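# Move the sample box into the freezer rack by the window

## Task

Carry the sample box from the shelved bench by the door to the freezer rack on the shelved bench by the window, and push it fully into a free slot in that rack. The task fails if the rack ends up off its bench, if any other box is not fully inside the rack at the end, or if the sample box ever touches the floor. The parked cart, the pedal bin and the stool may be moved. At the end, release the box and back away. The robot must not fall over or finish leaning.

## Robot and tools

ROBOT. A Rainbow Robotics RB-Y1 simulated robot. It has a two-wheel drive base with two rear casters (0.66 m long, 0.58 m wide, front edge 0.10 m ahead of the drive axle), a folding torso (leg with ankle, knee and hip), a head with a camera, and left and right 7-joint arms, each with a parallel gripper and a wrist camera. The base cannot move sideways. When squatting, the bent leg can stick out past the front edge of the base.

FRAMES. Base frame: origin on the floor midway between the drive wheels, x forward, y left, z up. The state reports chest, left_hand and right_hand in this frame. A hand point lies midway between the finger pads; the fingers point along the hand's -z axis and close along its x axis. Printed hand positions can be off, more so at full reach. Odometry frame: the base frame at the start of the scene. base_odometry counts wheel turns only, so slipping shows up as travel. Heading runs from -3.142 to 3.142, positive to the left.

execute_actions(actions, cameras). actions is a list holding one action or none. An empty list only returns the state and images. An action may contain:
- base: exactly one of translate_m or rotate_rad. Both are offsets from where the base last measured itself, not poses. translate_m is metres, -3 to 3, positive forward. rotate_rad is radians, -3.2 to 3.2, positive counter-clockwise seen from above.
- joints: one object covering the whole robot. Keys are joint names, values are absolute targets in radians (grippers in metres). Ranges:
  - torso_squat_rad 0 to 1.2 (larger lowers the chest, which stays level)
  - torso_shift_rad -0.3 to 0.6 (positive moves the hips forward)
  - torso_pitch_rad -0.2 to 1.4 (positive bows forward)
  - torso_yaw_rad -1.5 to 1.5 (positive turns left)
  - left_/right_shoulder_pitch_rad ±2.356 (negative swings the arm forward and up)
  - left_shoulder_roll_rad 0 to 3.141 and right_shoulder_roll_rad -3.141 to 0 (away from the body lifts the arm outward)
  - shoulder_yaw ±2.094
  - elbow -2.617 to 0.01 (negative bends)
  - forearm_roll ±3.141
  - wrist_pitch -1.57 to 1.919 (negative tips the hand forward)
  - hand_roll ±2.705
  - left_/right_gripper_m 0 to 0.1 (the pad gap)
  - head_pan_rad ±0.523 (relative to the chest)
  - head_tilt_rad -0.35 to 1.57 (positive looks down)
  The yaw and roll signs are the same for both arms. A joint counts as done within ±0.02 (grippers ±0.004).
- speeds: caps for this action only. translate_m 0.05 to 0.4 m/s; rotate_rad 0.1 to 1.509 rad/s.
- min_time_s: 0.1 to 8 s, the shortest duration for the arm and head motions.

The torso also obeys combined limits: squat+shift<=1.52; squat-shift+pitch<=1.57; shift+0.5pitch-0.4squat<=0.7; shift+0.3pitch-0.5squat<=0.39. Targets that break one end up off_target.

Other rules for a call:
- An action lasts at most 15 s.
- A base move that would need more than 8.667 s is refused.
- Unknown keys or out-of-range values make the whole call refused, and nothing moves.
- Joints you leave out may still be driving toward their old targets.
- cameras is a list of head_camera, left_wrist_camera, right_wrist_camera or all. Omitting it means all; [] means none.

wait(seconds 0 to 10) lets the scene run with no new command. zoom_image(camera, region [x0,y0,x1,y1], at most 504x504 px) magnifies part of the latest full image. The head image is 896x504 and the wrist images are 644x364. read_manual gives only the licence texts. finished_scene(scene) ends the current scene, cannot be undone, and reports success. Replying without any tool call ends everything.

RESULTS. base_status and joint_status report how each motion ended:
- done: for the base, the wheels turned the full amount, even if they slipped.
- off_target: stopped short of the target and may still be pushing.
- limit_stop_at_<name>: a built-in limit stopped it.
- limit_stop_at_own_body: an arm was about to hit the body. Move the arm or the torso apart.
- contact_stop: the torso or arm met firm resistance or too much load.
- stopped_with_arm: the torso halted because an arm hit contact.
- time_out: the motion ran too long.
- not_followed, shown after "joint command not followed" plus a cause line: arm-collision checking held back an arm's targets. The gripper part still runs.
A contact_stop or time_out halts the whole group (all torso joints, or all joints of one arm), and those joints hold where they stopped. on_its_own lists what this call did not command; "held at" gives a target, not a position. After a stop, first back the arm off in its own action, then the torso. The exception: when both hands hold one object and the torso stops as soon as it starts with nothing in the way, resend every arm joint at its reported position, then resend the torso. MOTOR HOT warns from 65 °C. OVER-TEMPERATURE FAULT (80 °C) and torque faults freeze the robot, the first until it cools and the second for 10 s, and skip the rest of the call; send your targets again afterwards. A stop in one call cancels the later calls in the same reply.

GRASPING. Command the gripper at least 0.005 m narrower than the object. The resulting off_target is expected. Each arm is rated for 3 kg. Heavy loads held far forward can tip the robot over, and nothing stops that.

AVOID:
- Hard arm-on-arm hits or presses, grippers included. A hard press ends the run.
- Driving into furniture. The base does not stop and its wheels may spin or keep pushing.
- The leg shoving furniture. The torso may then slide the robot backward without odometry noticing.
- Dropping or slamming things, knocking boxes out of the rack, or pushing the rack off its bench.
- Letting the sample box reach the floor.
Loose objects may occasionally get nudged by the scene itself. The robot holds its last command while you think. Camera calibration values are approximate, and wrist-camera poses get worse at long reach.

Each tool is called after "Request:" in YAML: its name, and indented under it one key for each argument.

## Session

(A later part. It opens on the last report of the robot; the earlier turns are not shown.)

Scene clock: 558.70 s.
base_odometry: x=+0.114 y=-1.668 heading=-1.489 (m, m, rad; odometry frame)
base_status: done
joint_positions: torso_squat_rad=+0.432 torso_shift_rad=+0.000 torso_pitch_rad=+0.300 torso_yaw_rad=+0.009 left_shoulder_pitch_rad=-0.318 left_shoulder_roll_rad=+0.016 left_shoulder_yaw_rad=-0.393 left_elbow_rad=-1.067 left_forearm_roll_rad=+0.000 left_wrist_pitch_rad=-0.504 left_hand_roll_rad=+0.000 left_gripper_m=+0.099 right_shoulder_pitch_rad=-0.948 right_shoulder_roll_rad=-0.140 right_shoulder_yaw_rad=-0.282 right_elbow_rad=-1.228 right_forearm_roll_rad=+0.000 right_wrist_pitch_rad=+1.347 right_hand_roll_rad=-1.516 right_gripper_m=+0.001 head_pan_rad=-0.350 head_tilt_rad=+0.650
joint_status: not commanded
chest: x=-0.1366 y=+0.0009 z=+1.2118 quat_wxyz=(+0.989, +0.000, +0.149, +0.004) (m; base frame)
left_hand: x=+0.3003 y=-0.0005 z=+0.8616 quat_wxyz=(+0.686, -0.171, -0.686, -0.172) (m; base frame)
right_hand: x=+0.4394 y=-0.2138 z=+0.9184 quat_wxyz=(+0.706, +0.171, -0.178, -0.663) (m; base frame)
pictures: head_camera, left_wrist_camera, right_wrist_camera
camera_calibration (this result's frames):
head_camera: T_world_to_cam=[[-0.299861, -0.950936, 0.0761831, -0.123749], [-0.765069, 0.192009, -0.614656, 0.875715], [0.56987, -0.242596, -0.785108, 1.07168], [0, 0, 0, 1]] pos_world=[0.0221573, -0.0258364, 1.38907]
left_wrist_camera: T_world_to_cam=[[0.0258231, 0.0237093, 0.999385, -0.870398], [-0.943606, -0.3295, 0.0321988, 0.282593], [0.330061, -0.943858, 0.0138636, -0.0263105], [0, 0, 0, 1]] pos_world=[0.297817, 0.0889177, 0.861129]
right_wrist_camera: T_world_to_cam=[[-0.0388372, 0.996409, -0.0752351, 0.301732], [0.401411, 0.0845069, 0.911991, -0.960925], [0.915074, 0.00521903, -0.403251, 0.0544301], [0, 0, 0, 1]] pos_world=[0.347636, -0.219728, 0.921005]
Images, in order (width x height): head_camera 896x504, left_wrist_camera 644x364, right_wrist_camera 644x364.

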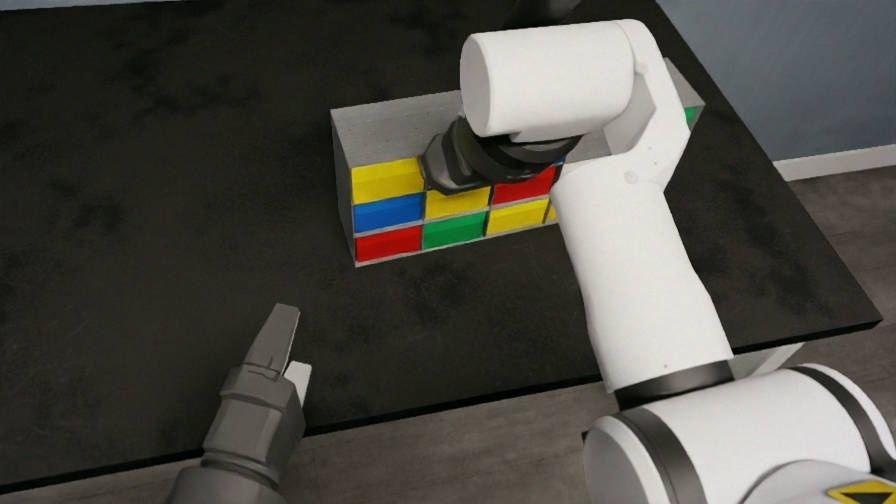

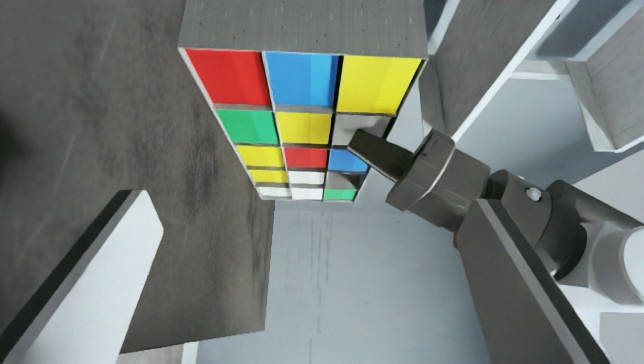

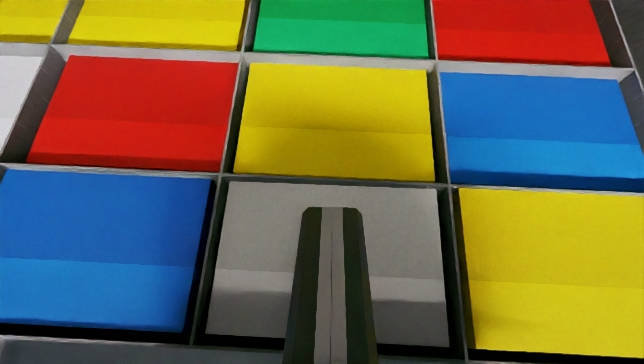

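Request:
execute_actions:
  actions:
    - {"base": {"translate_m": 0.004}, "speeds": {"translate_m": 0.05}}

Request:
zoom_image:
  camera: "left_wrist_camera"
  region: [260, 30, 460, 210]

Request:
zoom_image:
  camera: "right_wrist_camera"
  region: [150, 120, 520, 364]

Scene clock: 564.90 s.
base_odometry: x=+0.115 y=-1.671 heading=-1.488 (m, m, rad; odometry frame)
base_status: done
joint_positions: torso_squat_rad=+0.432 torso_shift_rad=+0.000 torso_pitch_rad=+0.300 torso_yaw_rad=+0.009 left_shoulder_pitch_rad=-0.318 left_shoulder_roll_rad=+0.016 left_shoulder_yaw_rad=-0.393 left_elbow_rad=-1.067 left_forearm_roll_rad=+0.000 left_wrist_pitch_rad=-0.504 left_hand_roll_rad=+0.000 left_gripper_m=+0.099 right_shoulder_pitch_rad=-0.948 right_shoulder_roll_rad=-0.140 right_shoulder_yaw_rad=-0.282 right_elbow_rad=-1.228 right_forearm_roll_rad=+0.000 right_wrist_pitch_rad=+1.347 right_hand_roll_rad=-1.516 right_gripper_m=+0.001 head_pan_rad=-0.350 head_tilt_rad=+0.650
joint_status: not commanded
chest: x=-0.1366 y=+0.0009 z=+1.2118 quat_wxyz=(+0.989, +0.000, +0.149, +0.004) (m; base frame)
left_hand: x=+0.3003 y=-0.0005 z=+0.8616 quat_wxyz=(+0.686, -0.171, -0.686, -0.172) (m; base frame)
right_hand: x=+0.4394 y=-0.2138 z=+0.9185 quat_wxyz=(+0.706, +0.171, -0.178, -0.663) (m; base frame)
pictures: head_camera, left_wrist_camera, right_wrist_camera
camera_calibration (this result's frames):
head_camera: T_world_to_cam=[[-0.299847, -0.950941, 0.0761711, -0.123736], [-0.765063, 0.192002, -0.614666, 0.875723], [0.569886, -0.242582, -0.785101, 1.07168], [0, 0, 0, 1]] pos_world=[0.0221468, -0.0258371, 1.38908]
left_wrist_camera: T_world_to_cam=[[0.0257818, 0.0237058, 0.999386, -0.870409], [-0.943608, -0.3295, 0.0321587, 0.282632], [0.33006, -0.943858, 0.0138739, -0.0263219], [0, 0, 0, 1]] pos_world=[0.297823, 0.088917, 0.861151]
right_wrist_camera: T_world_to_cam=[[-0.0388821, 0.996409, -0.075214, 0.301701], [0.401324, 0.0845052, 0.91203, -0.960977], [0.91511, 0.00527643, -0.403169, 0.0543457], [0, 0, 0, 1]] pos_world=[0.347662, -0.219697, 0.921042]
Images, in order (width x height): head_camera 896x504, left_wrist_camera 644x364, right_wrist_camera 644x364.

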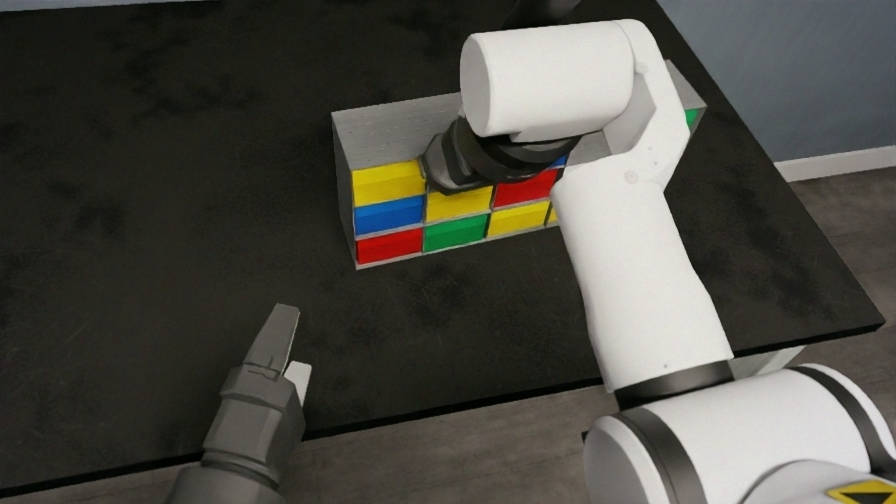

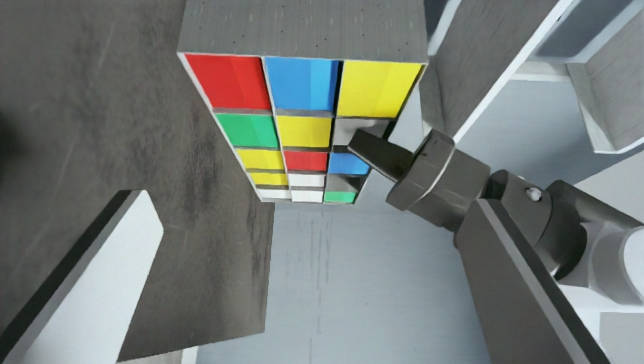

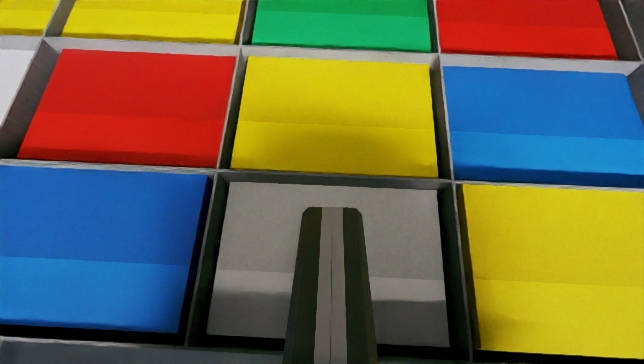

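Region (260, 30, 460, 210) of left_wrist_camera's 644x364 image, scaled by 2.520, with more detail than that image has; it fills the top 454 rows of this view, and the rest is white.

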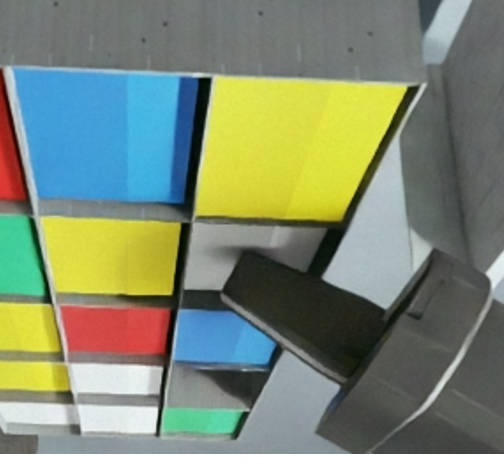

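Region (150, 120, 520, 364) of right_wrist_camera's 644x364 image, scaled by 1.362, with more detail than that image has; it fills the top 332 rows of this view, and the rest is white.

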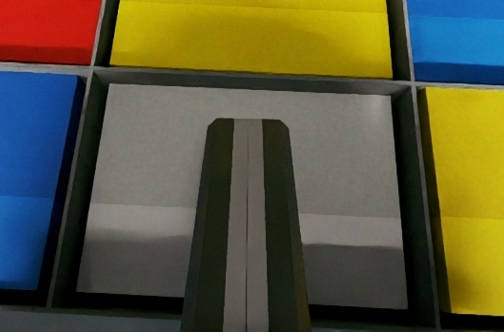

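Request:
execute_actions:
  actions:
    - {"base": {"translate_m": -0.045}, "speeds": {"translate_m": 0.15}}
  cameras: []

Request:
execute_actions:
  actions:
    - {"joints": {"torso_yaw_rad": 0.132}}

Scene clock: 579.70 s.
base_odometry: x=+0.111 y=-1.627 heading=-1.489 (m, m, rad; odometry frame)
base_status: done
joint_positions: torso_squat_rad=+0.432 torso_shift_rad=+0.000 torso_pitch_rad=+0.300 torso_yaw_rad=+0.009 left_shoulder_pitch_rad=-0.318 left_shoulder_roll_rad=+0.016 left_shoulder_yaw_rad=-0.393 left_elbow_rad=-1.067 left_forearm_roll_rad=+0.000 left_wrist_pitch_rad=-0.504 left_hand_roll_rad=+0.000 left_gripper_m=+0.099 right_shoulder_pitch_rad=-0.948 right_shoulder_roll_rad=-0.140 right_shoulder_yaw_rad=-0.282 right_elbow_rad=-1.228 right_forearm_roll_rad=+0.000 right_wrist_pitch_rad=+1.347 right_hand_roll_rad=-1.516 right_gripper_m=+0.001 head_pan_rad=-0.350 head_tilt_rad=+0.650
joint_status: not commanded
chest: x=-0.1366 y=+0.0009 z=+1.2118 quat_wxyz=(+0.989, +0.000, +0.149, +0.004) (m; base frame)
left_hand: x=+0.3003 y=-0.0005 z=+0.8616 quat_wxyz=(+0.686, -0.171, -0.686, -0.172) (m; base frame)
right_hand: x=+0.4394 y=-0.2138 z=+0.9185 quat_wxyz=(+0.706, +0.171, -0.178, -0.663) (m; base frame)
pictures: none
No camera images: the call's "cameras" was empty. Leave "cameras" out to get every camera's image.

Scene clock: 580.90 s.
base_odometry: x=+0.111 y=-1.627 heading=-1.489 (m, m, rad; odometry frame)
base_status: not commanded
joint_positions: torso_squat_rad=+0.432 torso_shift_rad=+0.000 torso_pitch_rad=+0.300 torso_yaw_rad=+0.132 left_shoulder_pitch_rad=-0.318 left_shoulder_roll_rad=+0.016 left_shoulder_yaw_rad=-0.393 left_elbow_rad=-1.067 left_forearm_roll_rad=+0.000 left_wrist_pitch_rad=-0.504 left_hand_roll_rad=+0.000 left_gripper_m=+0.099 right_shoulder_pitch_rad=-0.948 right_shoulder_roll_rad=-0.140 right_shoulder_yaw_rad=-0.282 right_elbow_rad=-1.228 right_forearm_roll_rad=+0.000 right_wrist_pitch_rad=+1.347 right_hand_roll_rad=-1.516 right_gripper_m=+0.001 head_pan_rad=-0.350 head_tilt_rad=+0.650
joint_status: all done
chest: x=-0.1366 y=+0.0009 z=+1.2118 quat_wxyz=(+0.987, +0.009, +0.149, +0.065) (m; base frame)
left_hand: x=+0.2966 y=+0.0634 z=+0.8626 quat_wxyz=(+0.698, -0.118, -0.691, -0.144) (m; base frame)
right_hand: x=+0.4600 y=-0.1340 z=+0.9120 quat_wxyz=(+0.741, +0.194, -0.156, -0.624) (m; base frame)
pictures: head_camera, left_wrist_camera, right_wrist_camera
camera_calibration (this result's frames):
head_camera: T_world_to_cam=[[-0.186101, -0.981673, 0.04104, -0.0655904], [-0.783693, 0.123116, -0.608824, 0.866156], [0.592614, -0.145466, -0.792243, 1.08336], [0, 0, 0, 1]] pos_world=[0.0245831, -0.0134353, 1.38831]
left_wrist_camera: T_world_to_cam=[[0.0251787, -0.00967252, 0.999636, -0.870765], [-0.898381, -0.438832, 0.0183821, 0.305599], [0.438494, -0.898517, -0.0197388, 0.0291935], [0, 0, 0, 1]] pos_world=[0.283668, 0.151915, 0.865407]
right_wrist_camera: T_world_to_cam=[[-0.15566, 0.987037, -0.0390965, 0.241981], [0.390766, 0.0978793, 0.915271, -0.966356], [0.907233, 0.127193, -0.400936, 0.0504718], [0, 0, 0, 1]] pos_world=[0.369496, -0.150677, 0.914175]
Images, in order (width x height): head_camera 896x504, left_wrist_camera 644x364, right_wrist_camera 644x364.

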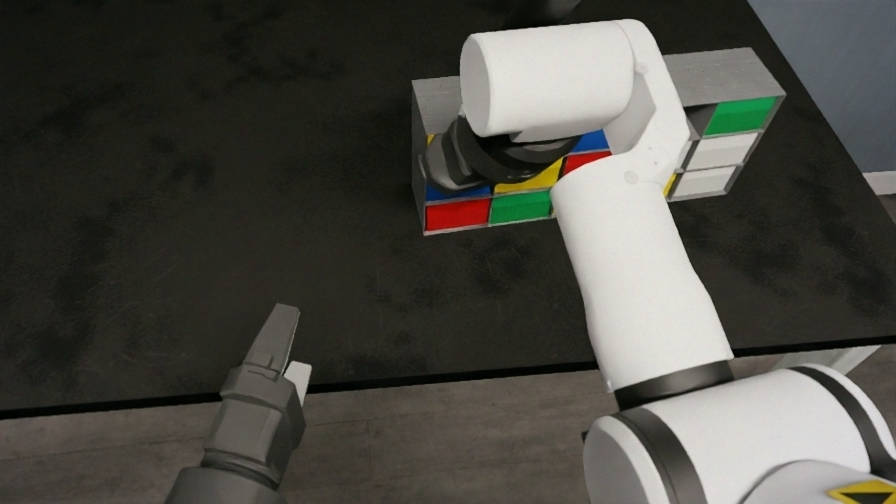

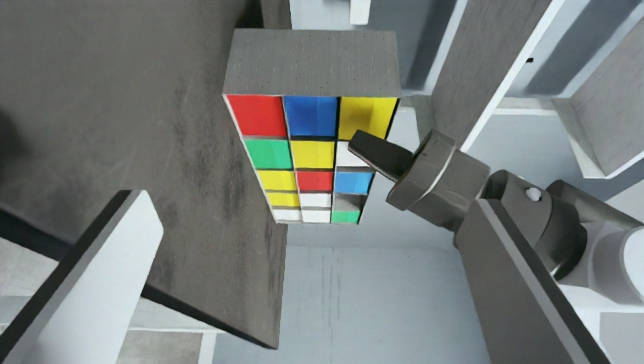

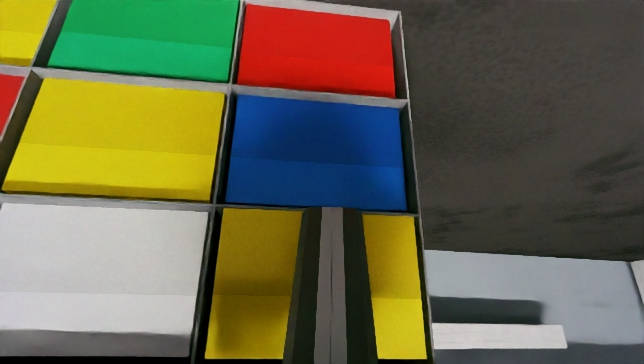

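Request:
execute_actions:
  actions:
    - {"base": {"translate_m": 0.020}, "joints": {"torso_squat_rad": 0.412}, "speeds": {"translate_m": 0.05}}

Request:
zoom_image:
  camera: "left_wrist_camera"
  region: [210, 60, 430, 250]

Scene clock: 586.87 s.
base_odometry: x=+0.113 y=-1.646 heading=-1.489 (m, m, rad; odometry frame)
base_status: done
joint_positions: torso_squat_rad=+0.412 torso_shift_rad=+0.000 torso_pitch_rad=+0.300 torso_yaw_rad=+0.132 left_shoulder_pitch_rad=-0.318 left_shoulder_roll_rad=+0.016 left_shoulder_yaw_rad=-0.393 left_elbow_rad=-1.067 left_forearm_roll_rad=+0.000 left_wrist_pitch_rad=-0.504 left_hand_roll_rad=+0.000 left_gripper_m=+0.099 right_shoulder_pitch_rad=-0.948 right_shoulder_roll_rad=-0.140 right_shoulder_yaw_rad=-0.282 right_elbow_rad=-1.228 right_forearm_roll_rad=+0.000 right_wrist_pitch_rad=+1.347 right_hand_roll_rad=-1.516 right_gripper_m=+0.001 head_pan_rad=-0.350 head_tilt_rad=+0.650
joint_status: all done
chest: x=-0.1366 y=+0.0009 z=+1.2175 quat_wxyz=(+0.987, +0.009, +0.149, +0.065) (m; base frame)
left_hand: x=+0.2966 y=+0.0634 z=+0.8683 quat_wxyz=(+0.698, -0.118, -0.691, -0.144) (m; base frame)
right_hand: x=+0.4600 y=-0.1340 z=+0.9177 quat_wxyz=(+0.741, +0.194, -0.156, -0.624) (m; base frame)
pictures: head_camera, left_wrist_camera, right_wrist_camera
camera_calibration (this result's frames):
head_camera: T_world_to_cam=[[-0.18611, -0.981671, 0.0410452, -0.0658285], [-0.783715, 0.123126, -0.608794, 0.869621], [0.592582, -0.145471, -0.792266, 1.08791], [0, 0, 0, 1]] pos_world=[0.0246082, -0.0134361, 1.39403]
left_wrist_camera: T_world_to_cam=[[0.0252262, -0.00967627, 0.999635, -0.876487], [-0.898384, -0.438825, 0.0184234, 0.305462], [0.438487, -0.89852, -0.0197629, 0.0293271], [0, 0, 0, 1]] pos_world=[0.283673, 0.151914, 0.871119]
right_wrist_camera: T_world_to_cam=[[-0.155648, 0.987039, -0.0390909, 0.242201], [0.390801, 0.097874, 0.915257, -0.971585], [0.90722, 0.127181, -0.400969, 0.0527909], [0, 0, 0, 1]] pos_world=[0.369501, -0.150683, 0.919886]
Images, in order (width x height): head_camera 896x504, left_wrist_camera 644x364, right_wrist_camera 644x364.

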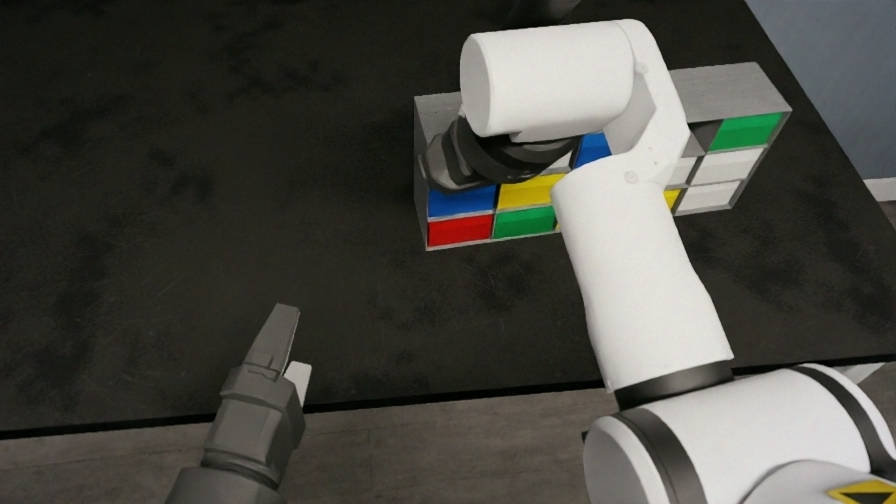

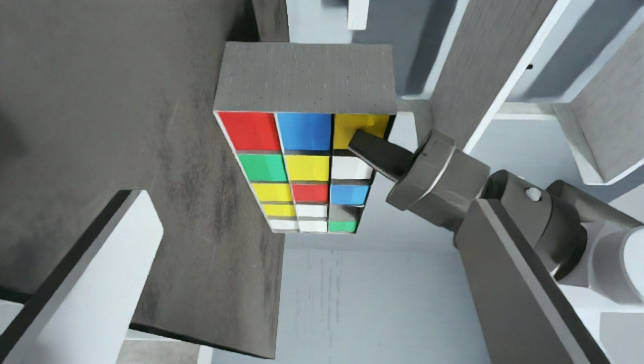

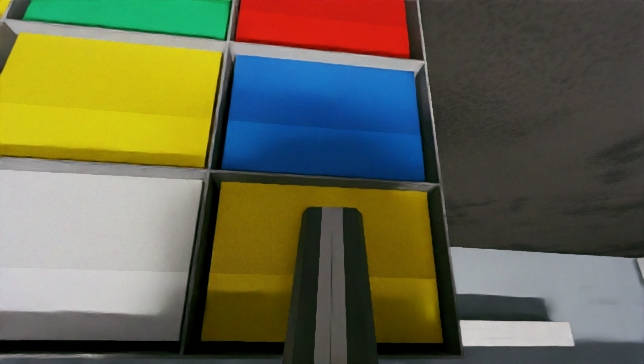

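Region (210, 60, 430, 250) of left_wrist_camera's 644x364 image, scaled by 2.291, with more detail than that image has; it fills the top 435 rows of this view, and the rest is white.

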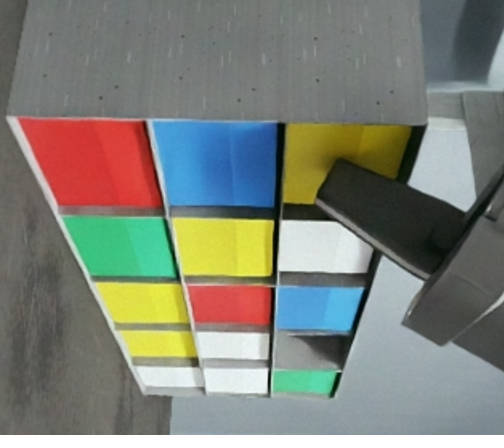

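Request:
execute_actions:
  actions:
    - {"base": {"translate_m": -0.06}, "speeds": {"translate_m": 0.2}}
  cameras: []

Request:
execute_actions:
  actions:
    - {"base": {"translate_m": -0.6}, "joints": {"torso_pitch_rad": 0.0, "torso_yaw_rad": 0.0, "torso_squat_rad": 0.2, "head_pan_rad": -0.15, "head_tilt_rad": 0.5, "right_shoulder_pitch_rad": -0.4, "right_shoulder_roll_rad": -0.25, "right_shoulder_yaw_rad": -0.1, "right_elbow_rad": -1.6}, "min_time_s": 2}

Scene clock: 596.80 s.
base_odometry: x=+0.108 y=-1.587 heading=-1.488 (m, m, rad; odometry frame)
base_status: done
joint_positions: torso_squat_rad=+0.412 torso_shift_rad=+0.000 torso_pitch_rad=+0.300 torso_yaw_rad=+0.132 left_shoulder_pitch_rad=-0.318 left_shoulder_roll_rad=+0.016 left_shoulder_yaw_rad=-0.393 left_elbow_rad=-1.067 left_forearm_roll_rad=+0.000 left_wrist_pitch_rad=-0.504 left_hand_roll_rad=+0.000 left_gripper_m=+0.099 right_shoulder_pitch_rad=-0.948 right_shoulder_roll_rad=-0.140 right_shoulder_yaw_rad=-0.282 right_elbow_rad=-1.228 right_forearm_roll_rad=+0.000 right_wrist_pitch_rad=+1.347 right_hand_roll_rad=-1.516 right_gripper_m=+0.001 head_pan_rad=-0.350 head_tilt_rad=+0.650
joint_status: not commanded
chest: x=-0.1366 y=+0.0009 z=+1.2175 quat_wxyz=(+0.987, +0.009, +0.149, +0.065) (m; base frame)
left_hand: x=+0.2966 y=+0.0634 z=+0.8683 quat_wxyz=(+0.698, -0.118, -0.691, -0.144) (m; base frame)
right_hand: x=+0.4600 y=-0.1340 z=+0.9178 quat_wxyz=(+0.741, +0.194, -0.156, -0.624) (m; base frame)
pictures: none
No camera images: the call's "cameras" was empty. Leave "cameras" out to get every camera's image.

Scene clock: 600.10 s.
base_odometry: x=+0.057 y=-0.989 heading=-1.486 (m, m, rad; odometry frame)
base_status: done
joint_positions: torso_squat_rad=+0.200 torso_shift_rad=+0.000 torso_pitch_rad=+0.000 torso_yaw_rad=+0.000 left_shoulder_pitch_rad=-0.318 left_shoulder_roll_rad=+0.016 left_shoulder_yaw_rad=-0.393 left_elbow_rad=-1.067 left_forearm_roll_rad=+0.000 left_wrist_pitch_rad=-0.504 left_hand_roll_rad=+0.000 left_gripper_m=+0.099 right_shoulder_pitch_rad=-0.400 right_shoulder_roll_rad=-0.250 right_shoulder_yaw_rad=-0.100 right_elbow_rad=-1.600 right_forearm_roll_rad=+0.000 right_wrist_pitch_rad=+1.347 right_hand_roll_rad=-1.516 right_gripper_m=+0.001 head_pan_rad=-0.150 head_tilt_rad=+0.500
joint_status: all done
chest: x=-0.2280 y=+0.0009 z=+1.2760 quat_wxyz=(+1.000, -0.001, +0.000, +0.000) (m; base frame)
left_hand: x=+0.2928 y=-0.0050 z=+1.0705 quat_wxyz=(+0.575, -0.147, -0.780, -0.199) (m; base frame)
right_hand: x=+0.2925 y=-0.3222 z=+1.0230 quat_wxyz=(+0.690, +0.139, -0.310, -0.639) (m; base frame)
pictures: head_camera, left_wrist_camera, right_wrist_camera
camera_calibration (this result's frames):
head_camera: T_world_to_cam=[[-0.120412, -0.992657, -0.0115254, -0.00831639], [-0.4493, 0.0648468, -0.891024, 1.28335], [0.885229, -0.102112, -0.453809, 0.795218], [0, 0, 0, 1]] pos_world=[-0.128342, -0.0102753, 1.50428]
left_wrist_camera: T_world_to_cam=[[-0.270474, 0.0261167, 0.962373, -0.952524], [-0.913816, -0.321538, -0.248101, 0.55867], [0.30296, -0.946536, 0.110833, -0.126862], [0, 0, 0, 1]] pos_world=[0.291323, 0.0844314, 1.06935]
right_wrist_camera: T_world_to_cam=[[0.0352025, 0.954604, -0.295791, 0.602401], [0.263566, 0.276628, 0.924126, -0.898387], [0.963999, -0.110492, -0.241863, 0.01492], [0, 0, 0, 1]] pos_world=[0.201195, -0.324886, 1.01202]
Images, in order (width x height): head_camera 896x504, left_wrist_camera 644x364, right_wrist_camera 644x364.

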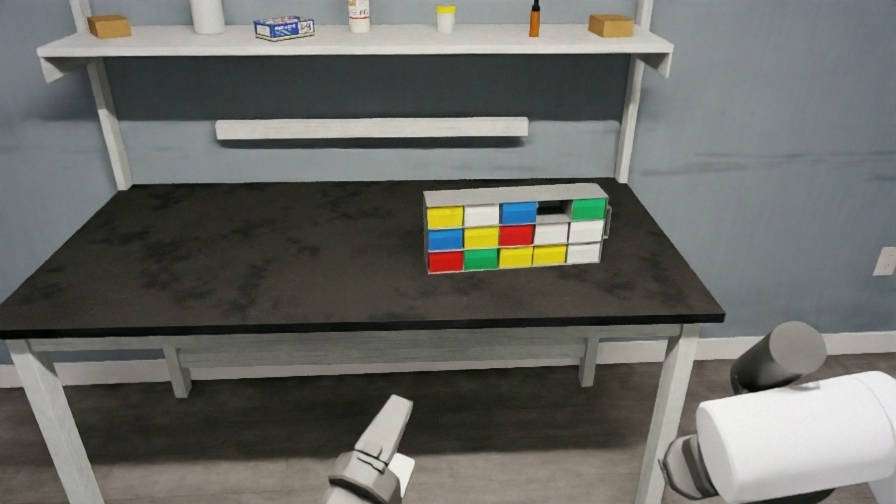

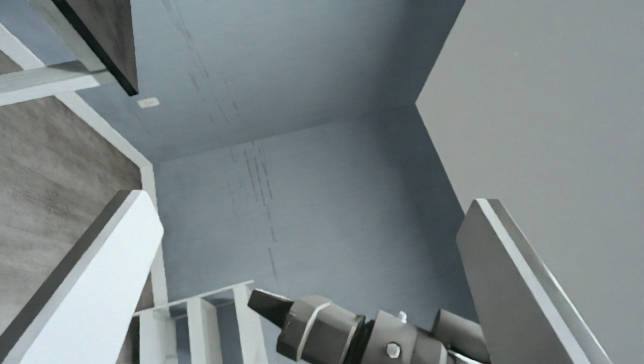

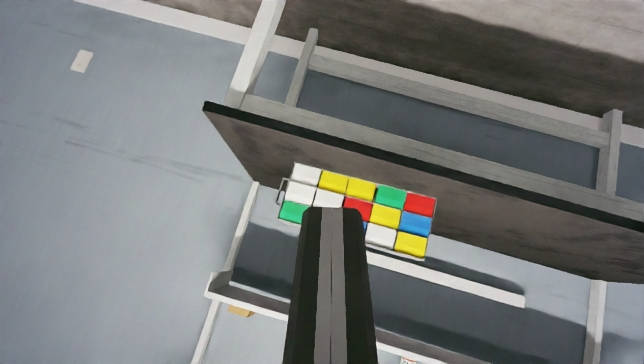

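Request:
zoom_image:
  camera: "head_camera"
  region: [410, 170, 630, 290]

Region (410, 170, 630, 290) of head_camera's 896x504 image, scaled by 2.291, with more detail than that image has; it fills the top 275 rows of this view, and the rest is white.

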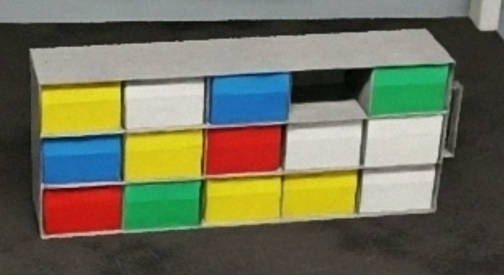

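All boxes are in the rack. Finishing scene 1.

Request:
finished_scene:
  scene: 1

The scene is finished: the task was done.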